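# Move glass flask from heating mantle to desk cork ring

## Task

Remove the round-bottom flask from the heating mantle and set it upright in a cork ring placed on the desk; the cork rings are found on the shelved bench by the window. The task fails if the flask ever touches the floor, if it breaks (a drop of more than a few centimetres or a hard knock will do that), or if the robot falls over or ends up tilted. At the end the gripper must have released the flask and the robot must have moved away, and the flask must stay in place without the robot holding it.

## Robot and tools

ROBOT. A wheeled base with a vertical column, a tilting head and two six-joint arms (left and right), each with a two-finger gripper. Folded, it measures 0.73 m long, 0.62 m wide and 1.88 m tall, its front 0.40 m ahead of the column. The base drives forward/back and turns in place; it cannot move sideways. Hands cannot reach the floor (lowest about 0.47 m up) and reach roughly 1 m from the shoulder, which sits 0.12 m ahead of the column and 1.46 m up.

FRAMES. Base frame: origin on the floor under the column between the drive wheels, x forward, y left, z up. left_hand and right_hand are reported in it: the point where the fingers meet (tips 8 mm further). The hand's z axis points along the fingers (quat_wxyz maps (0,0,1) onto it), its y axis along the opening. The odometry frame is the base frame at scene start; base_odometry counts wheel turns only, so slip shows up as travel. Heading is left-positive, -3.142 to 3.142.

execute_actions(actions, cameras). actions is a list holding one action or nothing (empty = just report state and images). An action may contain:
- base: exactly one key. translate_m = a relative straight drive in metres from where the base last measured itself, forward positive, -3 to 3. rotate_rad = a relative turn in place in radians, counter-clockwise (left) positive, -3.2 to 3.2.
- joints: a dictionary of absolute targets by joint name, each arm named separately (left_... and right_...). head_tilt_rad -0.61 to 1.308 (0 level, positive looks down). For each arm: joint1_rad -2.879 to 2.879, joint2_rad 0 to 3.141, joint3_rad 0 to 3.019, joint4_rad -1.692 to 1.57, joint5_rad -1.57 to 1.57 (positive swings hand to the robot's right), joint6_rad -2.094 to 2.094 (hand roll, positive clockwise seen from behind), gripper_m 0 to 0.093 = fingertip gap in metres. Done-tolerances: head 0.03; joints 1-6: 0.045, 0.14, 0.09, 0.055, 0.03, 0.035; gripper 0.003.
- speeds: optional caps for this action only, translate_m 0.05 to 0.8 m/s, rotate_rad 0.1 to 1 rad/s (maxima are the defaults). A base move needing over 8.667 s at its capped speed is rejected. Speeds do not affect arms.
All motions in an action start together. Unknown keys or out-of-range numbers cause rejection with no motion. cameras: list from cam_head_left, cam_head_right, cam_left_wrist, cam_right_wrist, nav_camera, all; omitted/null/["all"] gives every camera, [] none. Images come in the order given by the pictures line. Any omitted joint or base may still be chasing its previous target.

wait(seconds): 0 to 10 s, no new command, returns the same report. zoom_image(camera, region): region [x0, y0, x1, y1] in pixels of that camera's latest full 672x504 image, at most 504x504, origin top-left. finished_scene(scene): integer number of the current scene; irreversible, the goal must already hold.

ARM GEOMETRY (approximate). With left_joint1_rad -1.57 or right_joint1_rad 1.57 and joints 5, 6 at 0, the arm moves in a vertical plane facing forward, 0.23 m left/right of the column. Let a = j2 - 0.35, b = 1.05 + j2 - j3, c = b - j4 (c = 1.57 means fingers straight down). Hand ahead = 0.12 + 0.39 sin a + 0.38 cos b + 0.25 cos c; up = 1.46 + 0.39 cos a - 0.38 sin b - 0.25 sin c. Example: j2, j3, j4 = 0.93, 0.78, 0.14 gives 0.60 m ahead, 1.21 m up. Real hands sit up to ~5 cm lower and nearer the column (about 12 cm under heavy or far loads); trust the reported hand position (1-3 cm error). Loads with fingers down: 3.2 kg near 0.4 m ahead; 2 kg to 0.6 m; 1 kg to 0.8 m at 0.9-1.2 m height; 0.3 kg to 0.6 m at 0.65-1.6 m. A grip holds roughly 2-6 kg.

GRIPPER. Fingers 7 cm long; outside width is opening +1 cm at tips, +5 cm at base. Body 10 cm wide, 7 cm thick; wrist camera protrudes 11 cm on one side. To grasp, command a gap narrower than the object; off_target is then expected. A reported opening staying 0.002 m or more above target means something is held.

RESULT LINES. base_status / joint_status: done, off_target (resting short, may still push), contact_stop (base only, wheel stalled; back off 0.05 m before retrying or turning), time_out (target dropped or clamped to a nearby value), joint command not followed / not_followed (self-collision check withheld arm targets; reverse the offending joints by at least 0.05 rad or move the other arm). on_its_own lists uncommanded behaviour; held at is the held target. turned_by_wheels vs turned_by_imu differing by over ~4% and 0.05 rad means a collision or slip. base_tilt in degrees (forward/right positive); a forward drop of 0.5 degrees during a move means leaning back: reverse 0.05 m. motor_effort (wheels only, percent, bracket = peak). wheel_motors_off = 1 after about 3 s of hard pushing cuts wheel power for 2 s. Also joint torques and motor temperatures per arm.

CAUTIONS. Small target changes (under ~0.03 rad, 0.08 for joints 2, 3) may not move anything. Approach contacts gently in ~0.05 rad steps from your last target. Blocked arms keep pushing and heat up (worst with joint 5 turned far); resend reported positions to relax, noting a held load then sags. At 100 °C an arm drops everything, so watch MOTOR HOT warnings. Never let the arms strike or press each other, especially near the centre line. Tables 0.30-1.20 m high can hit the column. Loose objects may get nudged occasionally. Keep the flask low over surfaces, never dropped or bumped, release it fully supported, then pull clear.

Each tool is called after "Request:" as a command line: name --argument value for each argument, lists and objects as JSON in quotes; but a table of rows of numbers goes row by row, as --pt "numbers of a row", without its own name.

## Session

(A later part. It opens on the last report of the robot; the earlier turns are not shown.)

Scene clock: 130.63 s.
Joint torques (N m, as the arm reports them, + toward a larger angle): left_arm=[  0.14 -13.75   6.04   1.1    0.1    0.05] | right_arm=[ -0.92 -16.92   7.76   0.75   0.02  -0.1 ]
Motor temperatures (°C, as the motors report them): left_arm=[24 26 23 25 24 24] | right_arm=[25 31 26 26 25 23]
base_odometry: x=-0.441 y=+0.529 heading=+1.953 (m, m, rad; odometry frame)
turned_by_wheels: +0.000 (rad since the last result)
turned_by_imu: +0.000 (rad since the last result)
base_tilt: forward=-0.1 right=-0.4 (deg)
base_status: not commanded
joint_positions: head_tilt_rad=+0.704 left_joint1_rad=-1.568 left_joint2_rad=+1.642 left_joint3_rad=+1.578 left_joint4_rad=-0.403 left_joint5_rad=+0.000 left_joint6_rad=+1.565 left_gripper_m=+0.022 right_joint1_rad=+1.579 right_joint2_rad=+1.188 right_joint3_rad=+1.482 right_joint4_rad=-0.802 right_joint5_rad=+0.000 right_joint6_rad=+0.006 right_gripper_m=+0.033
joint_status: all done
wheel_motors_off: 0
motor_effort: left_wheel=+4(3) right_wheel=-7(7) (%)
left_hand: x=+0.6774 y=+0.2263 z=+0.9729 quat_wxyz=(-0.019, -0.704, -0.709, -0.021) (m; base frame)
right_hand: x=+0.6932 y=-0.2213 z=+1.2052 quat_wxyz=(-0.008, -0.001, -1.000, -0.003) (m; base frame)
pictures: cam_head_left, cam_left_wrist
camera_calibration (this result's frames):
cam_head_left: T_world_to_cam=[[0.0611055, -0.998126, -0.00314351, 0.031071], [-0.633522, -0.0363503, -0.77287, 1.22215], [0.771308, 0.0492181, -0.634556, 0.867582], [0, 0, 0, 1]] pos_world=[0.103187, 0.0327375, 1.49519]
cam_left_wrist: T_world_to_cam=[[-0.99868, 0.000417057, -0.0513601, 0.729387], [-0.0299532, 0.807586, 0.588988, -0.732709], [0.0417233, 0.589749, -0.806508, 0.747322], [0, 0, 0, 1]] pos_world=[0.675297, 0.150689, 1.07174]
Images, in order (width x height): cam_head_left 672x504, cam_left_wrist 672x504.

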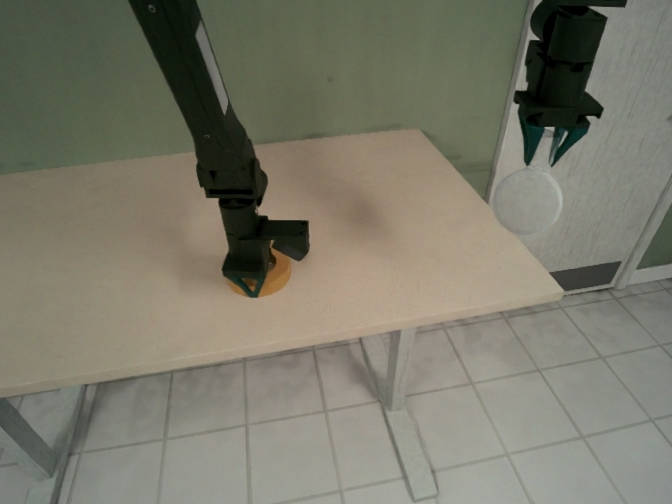

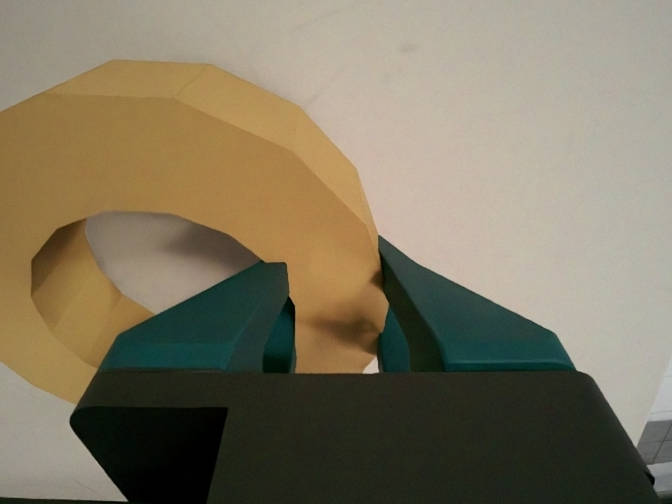

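Request:
execute_actions --actions '[{"joints":{"left_joint2_rad":1.65,"left_joint3_rad":1.58,"left_joint4_rad":-0.4,"left_gripper_m":0.055}}]' --cameras '[]'

Request:
execute_actions --actions '[{"joints":{"left_joint2_rad":1.45,"left_joint3_rad":1.5,"left_joint4_rad":-0.55}}]' --cameras '[]'

Request:
execute_actions --actions '[{"base":{"rotate_rad":0.61},"speeds":{"rotate_rad":0.6},"joints":{"left_joint2_rad":0.9,"left_joint3_rad":0.8,"left_joint4_rad":-0.5}}]' --cameras '["cam_head_left","cam_right_wrist"]'

Scene clock: 136.60 s.
Joint torques (N m, as the arm reports them, + toward a larger angle): left_arm=[  0.46 -20.74   3.82   0.6    0.09   0.05] | right_arm=[ -0.86 -17.     7.79   0.76   0.02  -0.1 ]
Motor temperatures (°C, as the motors report them): left_arm=[24 26 24 25 24 24] | right_arm=[25 31 26 26 25 23]
base_odometry: x=-0.441 y=+0.529 heading=+1.953 (m, m, rad; odometry frame)
turned_by_wheels: +0.000 (rad since the last result)
turned_by_imu: -0.001 (rad since the last result)
base_tilt: forward=-0.2 right=-0.3 (deg)
base_status: not commanded
joint_positions: head_tilt_rad=+0.704 left_joint1_rad=-1.568 left_joint2_rad=+1.640 left_joint3_rad=+1.581 left_joint4_rad=-0.400 left_joint5_rad=+0.000 left_joint6_rad=+1.565 left_gripper_m=+0.055 right_joint1_rad=+1.579 right_joint2_rad=+1.188 right_joint3_rad=+1.482 right_joint4_rad=-0.802 right_joint5_rad=+0.000 right_joint6_rad=+0.006 right_gripper_m=+0.033
joint_status: all done
wheel_motors_off: 0
motor_effort: left_wheel=+1(5) right_wheel=-7(7) (%)
left_hand: x=+0.6809 y=+0.2263 z=+0.9747 quat_wxyz=(-0.022, -0.704, -0.709, -0.024) (m; base frame)
right_hand: x=+0.6932 y=-0.2213 z=+1.2052 quat_wxyz=(-0.008, -0.001, -1.000, -0.003) (m; base frame)
pictures: none
No camera images: the call's "cameras" was empty. Leave "cameras" out to get every camera's image.

Scene clock: 137.87 s.
Joint torques (N m, as the arm reports them, + toward a larger angle): left_arm=[  0.41 -20.66   5.04   0.43   0.12   0.04] | right_arm=[ -0.88 -16.93   7.8    0.77   0.01  -0.1 ]
Motor temperatures (°C, as the motors report them): left_arm=[24 26 24 25 24 24] | right_arm=[25 31 26 26 25 23]
base_odometry: x=-0.441 y=+0.529 heading=+1.953 (m, m, rad; odometry frame)
turned_by_wheels: +0.000 (rad since the last result)
turned_by_imu: +0.000 (rad since the last result)
base_tilt: forward=-0.1 right=-0.4 (deg)
base_status: not commanded
joint_positions: head_tilt_rad=+0.704 left_joint1_rad=-1.568 left_joint2_rad=+1.440 left_joint3_rad=+1.492 left_joint4_rad=-0.552 left_joint5_rad=+0.000 left_joint6_rad=+1.565 left_gripper_m=+0.055 right_joint1_rad=+1.579 right_joint2_rad=+1.188 right_joint3_rad=+1.482 right_joint4_rad=-0.802 right_joint5_rad=+0.000 right_joint6_rad=+0.006 right_gripper_m=+0.033
joint_status: all done
wheel_motors_off: 0
motor_effort: left_wheel=+3(4) right_wheel=-7(7) (%)
left_hand: x=+0.6798 y=+0.2262 z=+1.0669 quat_wxyz=(-0.008, -0.704, -0.710, -0.009) (m; base frame)
right_hand: x=+0.6932 y=-0.2213 z=+1.2052 quat_wxyz=(-0.008, -0.001, -1.000, -0.003) (m; base frame)
pictures: none
No camera images: the call's "cameras" was empty. Leave "cameras" out to get every camera's image.

Scene clock: 140.00 s.
Joint torques (N m, as the arm reports them, + toward a larger angle): left_arm=[  0.25 -12.82   4.31   0.26   0.1    0.06] | right_arm=[ -0.85 -16.99   7.74   0.81   0.03  -0.1 ]
Motor temperatures (°C, as the motors report them): left_arm=[24 26 24 25 24 24] | right_arm=[25 31 26 26 25 23]
base_odometry: x=-0.442 y=+0.529 heading=+2.561 (m, m, rad; odometry frame)
turned_by_wheels: +0.609 (rad since the last result)
turned_by_imu: +0.596 (rad since the last result)
base_tilt: forward=-0.2 right=-0.4 (deg)
base_status: done
joint_positions: head_tilt_rad=+0.704 left_joint1_rad=-1.569 left_joint2_rad=+0.886 left_joint3_rad=+0.787 left_joint4_rad=-0.500 left_joint5_rad=+0.000 left_joint6_rad=+1.565 left_gripper_m=+0.055 right_joint1_rad=+1.579 right_joint2_rad=+1.188 right_joint3_rad=+1.482 right_joint4_rad=-0.802 right_joint5_rad=+0.000 right_joint6_rad=+0.006 right_gripper_m=+0.033
joint_status: all done
wheel_motors_off: 0
motor_effort: left_wheel=-3(45) right_wheel=+0(57) (%)
left_hand: x=+0.4605 y=+0.2253 z=+1.1930 quat_wxyz=(+0.027, -0.704, -0.709, +0.026) (m; base frame)
right_hand: x=+0.6932 y=-0.2212 z=+1.2052 quat_wxyz=(-0.008, -0.001, -1.000, -0.004) (m; base frame)
pictures: cam_head_left, cam_right_wrist
camera_calibration (this result's frames):
cam_head_left: T_world_to_cam=[[0.0611055, -0.998126, -0.00314352, 0.031071], [-0.633522, -0.0363503, -0.77287, 1.22215], [0.771308, 0.0492181, -0.634556, 0.867582], [0, 0, 0, 1]] pos_world=[0.103187, 0.0327375, 1.49519]
cam_right_wrist: T_world_to_cam=[[-0.00142427, -0.99994, 0.0108216, -0.233987], [-0.822475, 0.00732668, 0.568754, -0.102171], [-0.568799, -0.00809043, -0.822436, 1.50765], [0, 0, 0, 1]] pos_world=[0.773186, -0.221027, 1.30059]
Images, in order (width x height): cam_head_left 672x504, cam_right_wrist 672x504.

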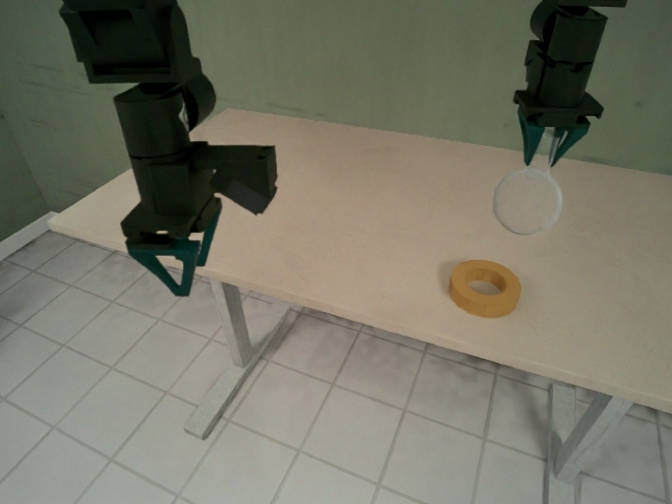

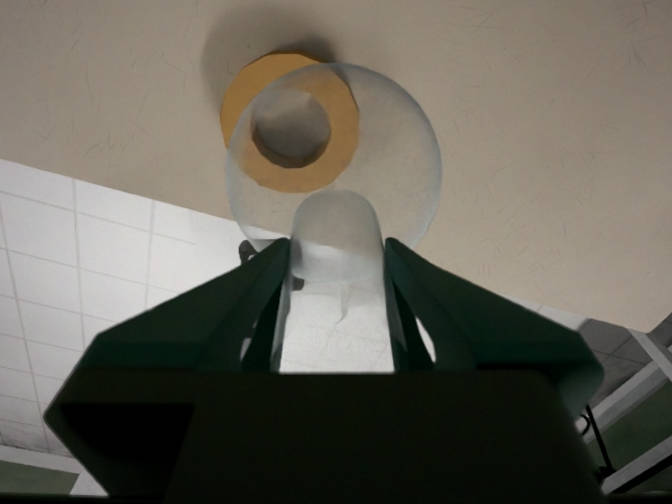

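Request:
execute_actions --actions '[{"base":{"rotate_rad":0.054},"joints":{"right_joint2_rad":1.3,"right_joint3_rad":1.5,"right_joint4_rad":-0.72}}]' --cameras '["cam_head_left","cam_right_wrist"]'

Scene clock: 144.63 s.
Joint torques (N m, as the arm reports them, + toward a larger angle): left_arm=[  0.2  -12.53   4.37   0.27   0.1    0.05] | right_arm=[ -0.98 -18.52   7.01   0.77   0.05  -0.11]
Motor temperatures (°C, as the motors report them): left_arm=[24 26 23 25 24 24] | right_arm=[25 31 26 26 25 23]
base_odometry: x=-0.442 y=+0.529 heading=+2.614 (m, m, rad; odometry frame)
turned_by_wheels: +0.053 (rad since the last result)
turned_by_imu: +0.051 (rad since the last result)
base_tilt: forward=-0.2 right=-0.4 (deg)
base_status: done
joint_positions: head_tilt_rad=+0.704 left_joint1_rad=-1.569 left_joint2_rad=+0.886 left_joint3_rad=+0.787 left_joint4_rad=-0.500 left_joint5_rad=+0.000 left_joint6_rad=+1.565 left_gripper_m=+0.055 right_joint1_rad=+1.580 right_joint2_rad=+1.311 right_joint3_rad=+1.482 right_joint4_rad=-0.724 right_joint5_rad=-0.001 right_joint6_rad=+0.006 right_gripper_m=+0.033
joint_status: all done
wheel_motors_off: 0
motor_effort: left_wheel=-2(42) right_wheel=+2(29) (%)
left_hand: x=+0.4605 y=+0.2253 z=+1.1930 quat_wxyz=(+0.027, -0.704, -0.709, +0.026) (m; base frame)
right_hand: x=+0.6773 y=-0.2203 z=+1.1362 quat_wxyz=(+0.015, -0.001, -1.000, -0.004) (m; base frame)
pictures: cam_head_left, cam_right_wrist
camera_calibration (this result's frames):
cam_head_left: T_world_to_cam=[[0.0611055, -0.998126, -0.00314352, 0.031071], [-0.633522, -0.0363503, -0.77287, 1.22215], [0.771308, 0.0492181, -0.634556, 0.867582], [0, 0, 0, 1]] pos_world=[0.103187, 0.0327375, 1.49519]
cam_right_wrist: T_world_to_cam=[[-0.000262181, -0.999954, 0.00962384, -0.231709], [-0.796052, 0.00603332, 0.605198, -0.135666], [-0.605228, -0.0075024, -0.796017, 1.43666], [0, 0, 0, 1]] pos_world=[0.761449, -0.220102, 1.22794]
Images, in order (width x height): cam_head_left 672x504, cam_right_wrist 672x504.

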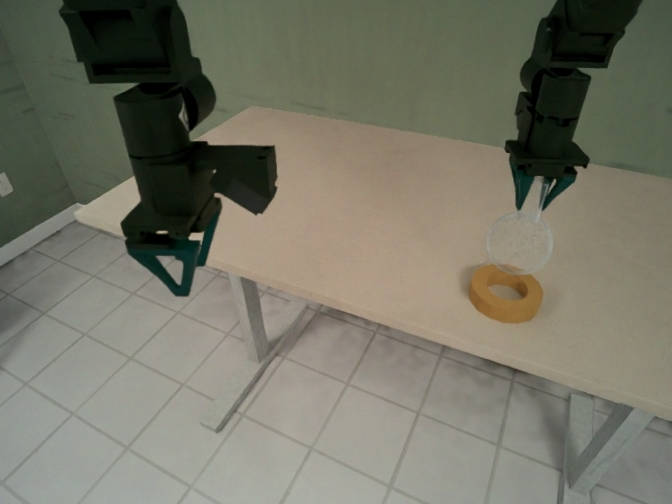

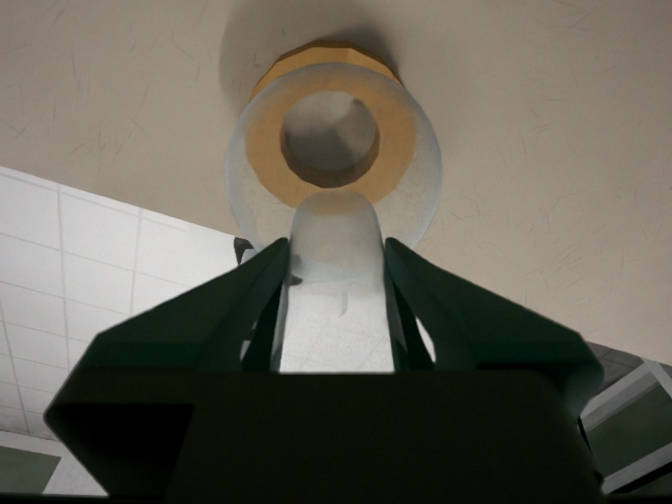

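Request:
execute_actions --actions '[{"joints":{"right_joint2_rad":1.36,"right_joint3_rad":1.51,"right_joint4_rad":-0.69}}]' --cameras '[]'

Request:
execute_actions --actions '[{"joints":{"right_joint2_rad":1.4,"right_joint3_rad":1.53,"right_joint4_rad":-0.67}}]' --cameras '["cam_head_left","cam_right_wrist"]'

Scene clock: 148.87 s.
Joint torques (N m, as the arm reports them, + toward a larger angle): left_arm=[  0.03 -12.33   4.27   0.24   0.09   0.05] | right_arm=[ -1.11 -17.12   7.54   0.89   0.06  -0.1 ]
Motor temperatures (°C, as the motors report them): left_arm=[24 26 23 25 24 24] | right_arm=[25 31 26 26 25 23]
base_odometry: x=-0.442 y=+0.529 heading=+2.614 (m, m, rad; odometry frame)
turned_by_wheels: +0.000 (rad since the last result)
turned_by_imu: -0.001 (rad since the last result)
base_tilt: forward=-0.2 right=-0.4 (deg)
base_status: not commanded
joint_positions: head_tilt_rad=+0.704 left_joint1_rad=-1.569 left_joint2_rad=+0.886 left_joint3_rad=+0.787 left_joint4_rad=-0.500 left_joint5_rad=+0.000 left_joint6_rad=+1.565 left_gripper_m=+0.055 right_joint1_rad=+1.580 right_joint2_rad=+1.347 right_joint3_rad=+1.482 right_joint4_rad=-0.697 right_joint5_rad=-0.001 right_joint6_rad=+0.006 right_gripper_m=+0.033
joint_status: all done
wheel_motors_off: 0
motor_effort: left_wheel=-4(5) right_wheel=+2(2) (%)
left_hand: x=+0.4605 y=+0.2253 z=+1.1930 quat_wxyz=(+0.027, -0.704, -0.709, +0.026) (m; base frame)
right_hand: x=+0.6717 y=-0.2201 z=+1.1158 quat_wxyz=(+0.020, -0.001, -1.000, -0.004) (m; base frame)
pictures: none
No camera images: the call's "cameras" was empty. Leave "cameras" out to get every camera's image.

Scene clock: 149.57 s.
Joint torques (N m, as the arm reports them, + toward a larger angle): left_arm=[  0.33 -12.9    4.25   0.3    0.08   0.06] | right_arm=[ -1.   -17.12   8.15   0.93   0.06  -0.1 ]
Motor temperatures (°C, as the motors report them): left_arm=[24 26 23 25 24 24] | right_arm=[25 31 26 26 25 23]
base_odometry: x=-0.442 y=+0.529 heading=+2.614 (m, m, rad; odometry frame)
turned_by_wheels: +0.000 (rad since the last result)
turned_by_imu: +0.000 (rad since the last result)
base_tilt: forward=-0.1 right=-0.4 (deg)
base_status: not commanded
joint_positions: head_tilt_rad=+0.704 left_joint1_rad=-1.569 left_joint2_rad=+0.886 left_joint3_rad=+0.787 left_joint4_rad=-0.500 left_joint5_rad=+0.000 left_joint6_rad=+1.565 left_gripper_m=+0.055 right_joint1_rad=+1.580 right_joint2_rad=+1.386 right_joint3_rad=+1.492 right_joint4_rad=-0.678 right_joint5_rad=-0.001 right_joint6_rad=+0.006 right_gripper_m=+0.033
joint_status: all done
wheel_motors_off: 0
motor_effort: left_wheel=-5(5) right_wheel=+3(3) (%)
left_hand: x=+0.4605 y=+0.2253 z=+1.1930 quat_wxyz=(+0.027, -0.704, -0.709, +0.026) (m; base frame)
right_hand: x=+0.6685 y=-0.2200 z=+1.0966 quat_wxyz=(+0.025, -0.001, -1.000, -0.004) (m; base frame)
pictures: cam_head_left, cam_right_wrist
camera_calibration (this result's frames):
cam_head_left: T_world_to_cam=[[0.0611055, -0.998126, -0.00314352, 0.031071], [-0.633522, -0.0363503, -0.77287, 1.22215], [0.771308, 0.0492181, -0.634557, 0.867582], [0, 0, 0, 1]] pos_world=[0.103187, 0.0327375, 1.49519]
cam_right_wrist: T_world_to_cam=[[0.0000730879, -0.999953, 0.00971066, -0.231388], [-0.784129, 0.0059691, 0.620569, -0.143538], [-0.620598, -0.00765977, -0.784092, 1.39697], [0, 0, 0, 1]] pos_world=[0.754422, -0.21982, 1.18668]
Images, in order (width x height): cam_head_left 672x504, cam_right_wrist 672x504.

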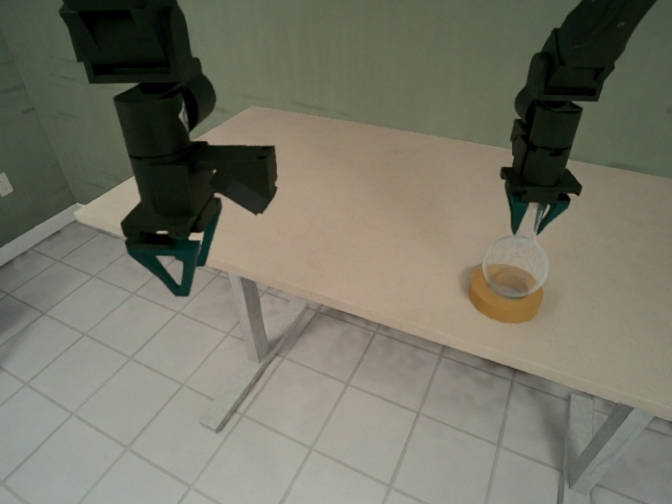

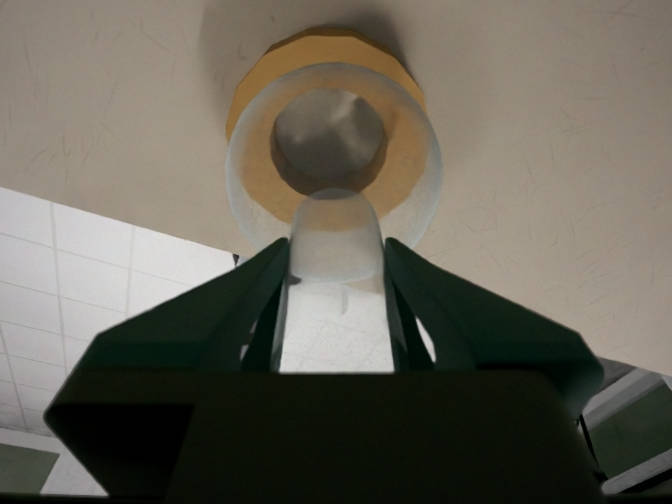

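Request:
execute_actions --actions '[{"joints":{"right_joint2_rad":1.43,"right_joint4_rad":-0.64}}]' --cameras '["cam_head_left"]'

Scene clock: 151.93 s.
Joint torques (N m, as the arm reports them, + toward a larger angle): left_arm=[ -0.31 -12.66   4.34   0.23   0.09   0.08] | right_arm=[ -1.02 -15.5    8.12   1.46   0.06  -0.1 ]
Motor temperatures (°C, as the motors report them): left_arm=[24 26 23 25 24 24] | right_arm=[25 31 26 26 25 23]
base_odometry: x=-0.442 y=+0.529 heading=+2.614 (m, m, rad; odometry frame)
turned_by_wheels: +0.000 (rad since the last result)
turned_by_imu: -0.001 (rad since the last result)
base_tilt: forward=-0.2 right=-0.3 (deg)
base_status: not commanded
joint_positions: head_tilt_rad=+0.704 left_joint1_rad=-1.569 left_joint2_rad=+0.886 left_joint3_rad=+0.787 left_joint4_rad=-0.500 left_joint5_rad=+0.000 left_joint6_rad=+1.565 left_gripper_m=+0.055 right_joint1_rad=+1.580 right_joint2_rad=+1.392 right_joint3_rad=+1.492 right_joint4_rad=-0.659 right_joint5_rad=-0.001 right_joint6_rad=+0.006 right_gripper_m=+0.033
joint_status: all done
wheel_motors_off: 0
motor_effort: left_wheel=-7(7) right_wheel=+4(4) (%)
left_hand: x=+0.4605 y=+0.2253 z=+1.1930 quat_wxyz=(+0.027, -0.704, -0.709, +0.026) (m; base frame)
right_hand: x=+0.6712 y=-0.2200 z=+1.0933 quat_wxyz=(+0.018, -0.001, -1.000, -0.004) (m; base frame)
pictures: cam_head_left
camera_calibration (this result's frames):
cam_head_left: T_world_to_cam=[[0.0611055, -0.998126, -0.00314352, 0.031071], [-0.633522, -0.0363503, -0.77287, 1.22215], [0.771308, 0.0492181, -0.634556, 0.867582], [0, 0, 0, 1]] pos_world=[0.103187, 0.0327375, 1.49519]
Images, in order (width x height): cam_head_left 672x504.

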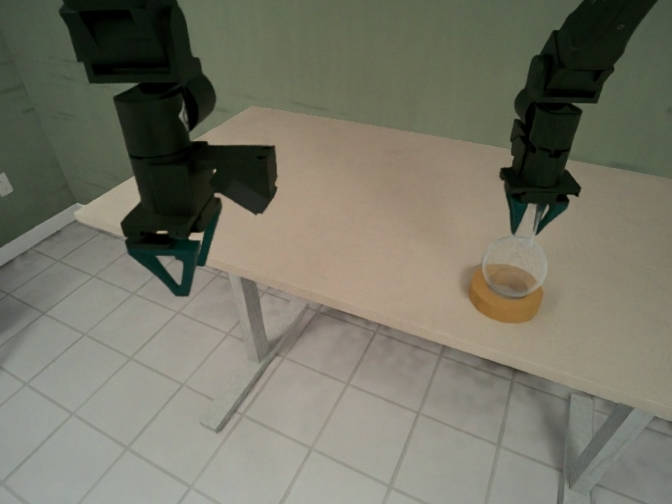

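Seated.

Request:
execute_actions --actions '[{"joints":{"right_joint2_rad":1.4,"right_joint4_rad":-0.66,"right_gripper_m":0.09}}]' --cameras '[]'

Request:
execute_actions --actions '[{"joints":{"right_joint2_rad":1.1,"right_joint3_rad":1.42,"right_joint4_rad":-0.82}}]' --cameras '[]'

Request:
execute_actions --actions '[{"base":{"translate_m":-0.5}}]' --cameras '["cam_head_left"]'

Scene clock: 156.90 s.
Joint torques (N m, as the arm reports them, + toward a larger angle): left_arm=[  0.19 -12.24   4.33   0.25   0.1    0.07] | right_arm=[ -0.98 -17.68   8.12   0.72   0.06  -0.1 ]
Motor temperatures (°C, as the motors report them): left_arm=[24 26 23 25 24 24] | right_arm=[25 31 27 26 25 23]
base_odometry: x=-0.442 y=+0.529 heading=+2.614 (m, m, rad; odometry frame)
turned_by_wheels: +0.000 (rad since the last result)
turned_by_imu: -0.001 (rad since the last result)
base_tilt: forward=-0.2 right=-0.4 (deg)
base_status: not commanded
joint_positions: head_tilt_rad=+0.704 left_joint1_rad=-1.569 left_joint2_rad=+0.886 left_joint3_rad=+0.787 left_joint4_rad=-0.500 left_joint5_rad=+0.000 left_joint6_rad=+1.565 left_gripper_m=+0.055 right_joint1_rad=+1.580 right_joint2_rad=+1.392 right_joint3_rad=+1.492 right_joint4_rad=-0.663 right_joint5_rad=-0.001 right_joint6_rad=+0.006 right_gripper_m=+0.090
joint_status: all done
wheel_motors_off: 0
motor_effort: left_wheel=-6(6) right_wheel=+4(4) (%)
left_hand: x=+0.4605 y=+0.2253 z=+1.1930 quat_wxyz=(+0.027, -0.704, -0.709, +0.026) (m; base frame)
right_hand: x=+0.6705 y=-0.2200 z=+1.0934 quat_wxyz=(+0.019, -0.001, -1.000, -0.004) (m; base frame)
pictures: none
No camera images: the call's "cameras" was empty. Leave "cameras" out to get every camera's image.

Scene clock: 158.10 s.
Joint torques (N m, as the arm reports them, + toward a larger angle): left_arm=[  0.13 -12.44   4.37   0.26   0.08   0.06] | right_arm=[ -0.93 -14.8    7.55   0.71   0.06  -0.1 ]
Motor temperatures (°C, as the motors report them): left_arm=[24 26 23 25 24 24] | right_arm=[25 31 26 26 25 23]
base_odometry: x=-0.442 y=+0.529 heading=+2.614 (m, m, rad; odometry frame)
turned_by_wheels: +0.000 (rad since the last result)
turned_by_imu: +0.000 (rad since the last result)
base_tilt: forward=-0.2 right=-0.4 (deg)
base_status: not commanded
joint_positions: head_tilt_rad=+0.704 left_joint1_rad=-1.569 left_joint2_rad=+0.886 left_joint3_rad=+0.787 left_joint4_rad=-0.500 left_joint5_rad=+0.000 left_joint6_rad=+1.565 left_gripper_m=+0.055 right_joint1_rad=+1.580 right_joint2_rad=+1.072 right_joint3_rad=+1.408 right_joint4_rad=-0.819 right_joint5_rad=-0.001 right_joint6_rad=+0.006 right_gripper_m=+0.090
joint_status: all done
wheel_motors_off: 0
motor_effort: left_wheel=-6(7) right_wheel=+4(5) (%)
left_hand: x=+0.4605 y=+0.2253 z=+1.1930 quat_wxyz=(+0.027, -0.704, -0.709, +0.026) (m; base frame)
right_hand: x=+0.6789 y=-0.2211 z=+1.2492 quat_wxyz=(-0.021, -0.001, -1.000, -0.004) (m; base frame)
pictures: none
No camera images: the call's "cameras" was empty. Leave "cameras" out to get every camera's image.

Scene clock: 160.73 s.
Joint torques (N m, as the arm reports them, + toward a larger angle): left_arm=[  0.08 -12.66   4.05   0.24   0.08   0.05] | right_arm=[ -0.94 -14.97   7.55   0.71   0.06  -0.09]
Motor temperatures (°C, as the motors report them): left_arm=[24 26 23 25 24 24] | right_arm=[25 31 27 26 25 23]
base_odometry: x=-0.010 y=+0.278 heading=+2.614 (m, m, rad; odometry frame)
turned_by_wheels: +0.000 (rad since the last result)
turned_by_imu: +0.000 (rad since the last result)
base_tilt: forward=-0.2 right=-0.4 (deg)
base_status: done
joint_positions: head_tilt_rad=+0.704 left_joint1_rad=-1.569 left_joint2_rad=+0.887 left_joint3_rad=+0.789 left_joint4_rad=-0.500 left_joint5_rad=+0.000 left_joint6_rad=+1.565 left_gripper_m=+0.055 right_joint1_rad=+1.580 right_joint2_rad=+1.072 right_joint3_rad=+1.408 right_joint4_rad=-0.819 right_joint5_rad=-0.001 right_joint6_rad=+0.006 right_gripper_m=+0.090
joint_status: not commanded
wheel_motors_off: 0
motor_effort: left_wheel=-1(66) right_wheel=+0(56) (%)
left_hand: x=+0.4615 y=+0.2253 z=+1.1932 quat_wxyz=(+0.027, -0.704, -0.709, +0.025) (m; base frame)
right_hand: x=+0.6789 y=-0.2211 z=+1.2490 quat_wxyz=(-0.020, -0.001, -1.000, -0.004) (m; base frame)
pictures: cam_head_left
camera_calibration (this result's frames):
cam_head_left: T_world_to_cam=[[0.0611054, -0.998126, -0.00314665, 0.0310759], [-0.633562, -0.0363503, -0.772838, 1.2221], [0.771275, 0.0492181, -0.634596, 0.867644], [0, 0, 0, 1]] pos_world=[0.103185, 0.0327375, 1.49519]
Images, in order (width x height): cam_head_left 672x504.

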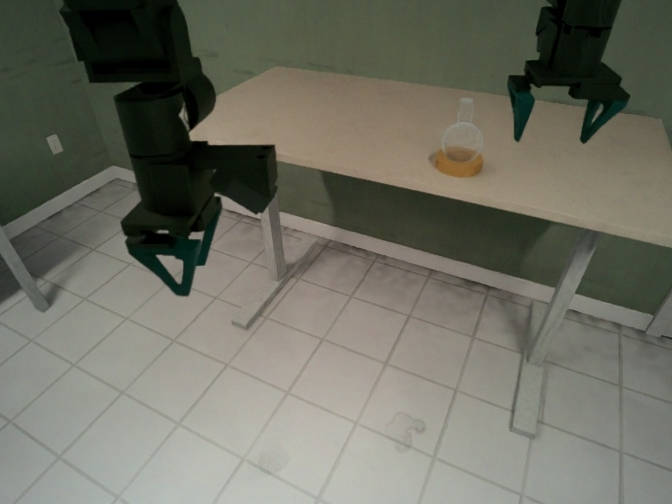

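Request:
finished_scene --scene 1

The scene is finished: the task was done.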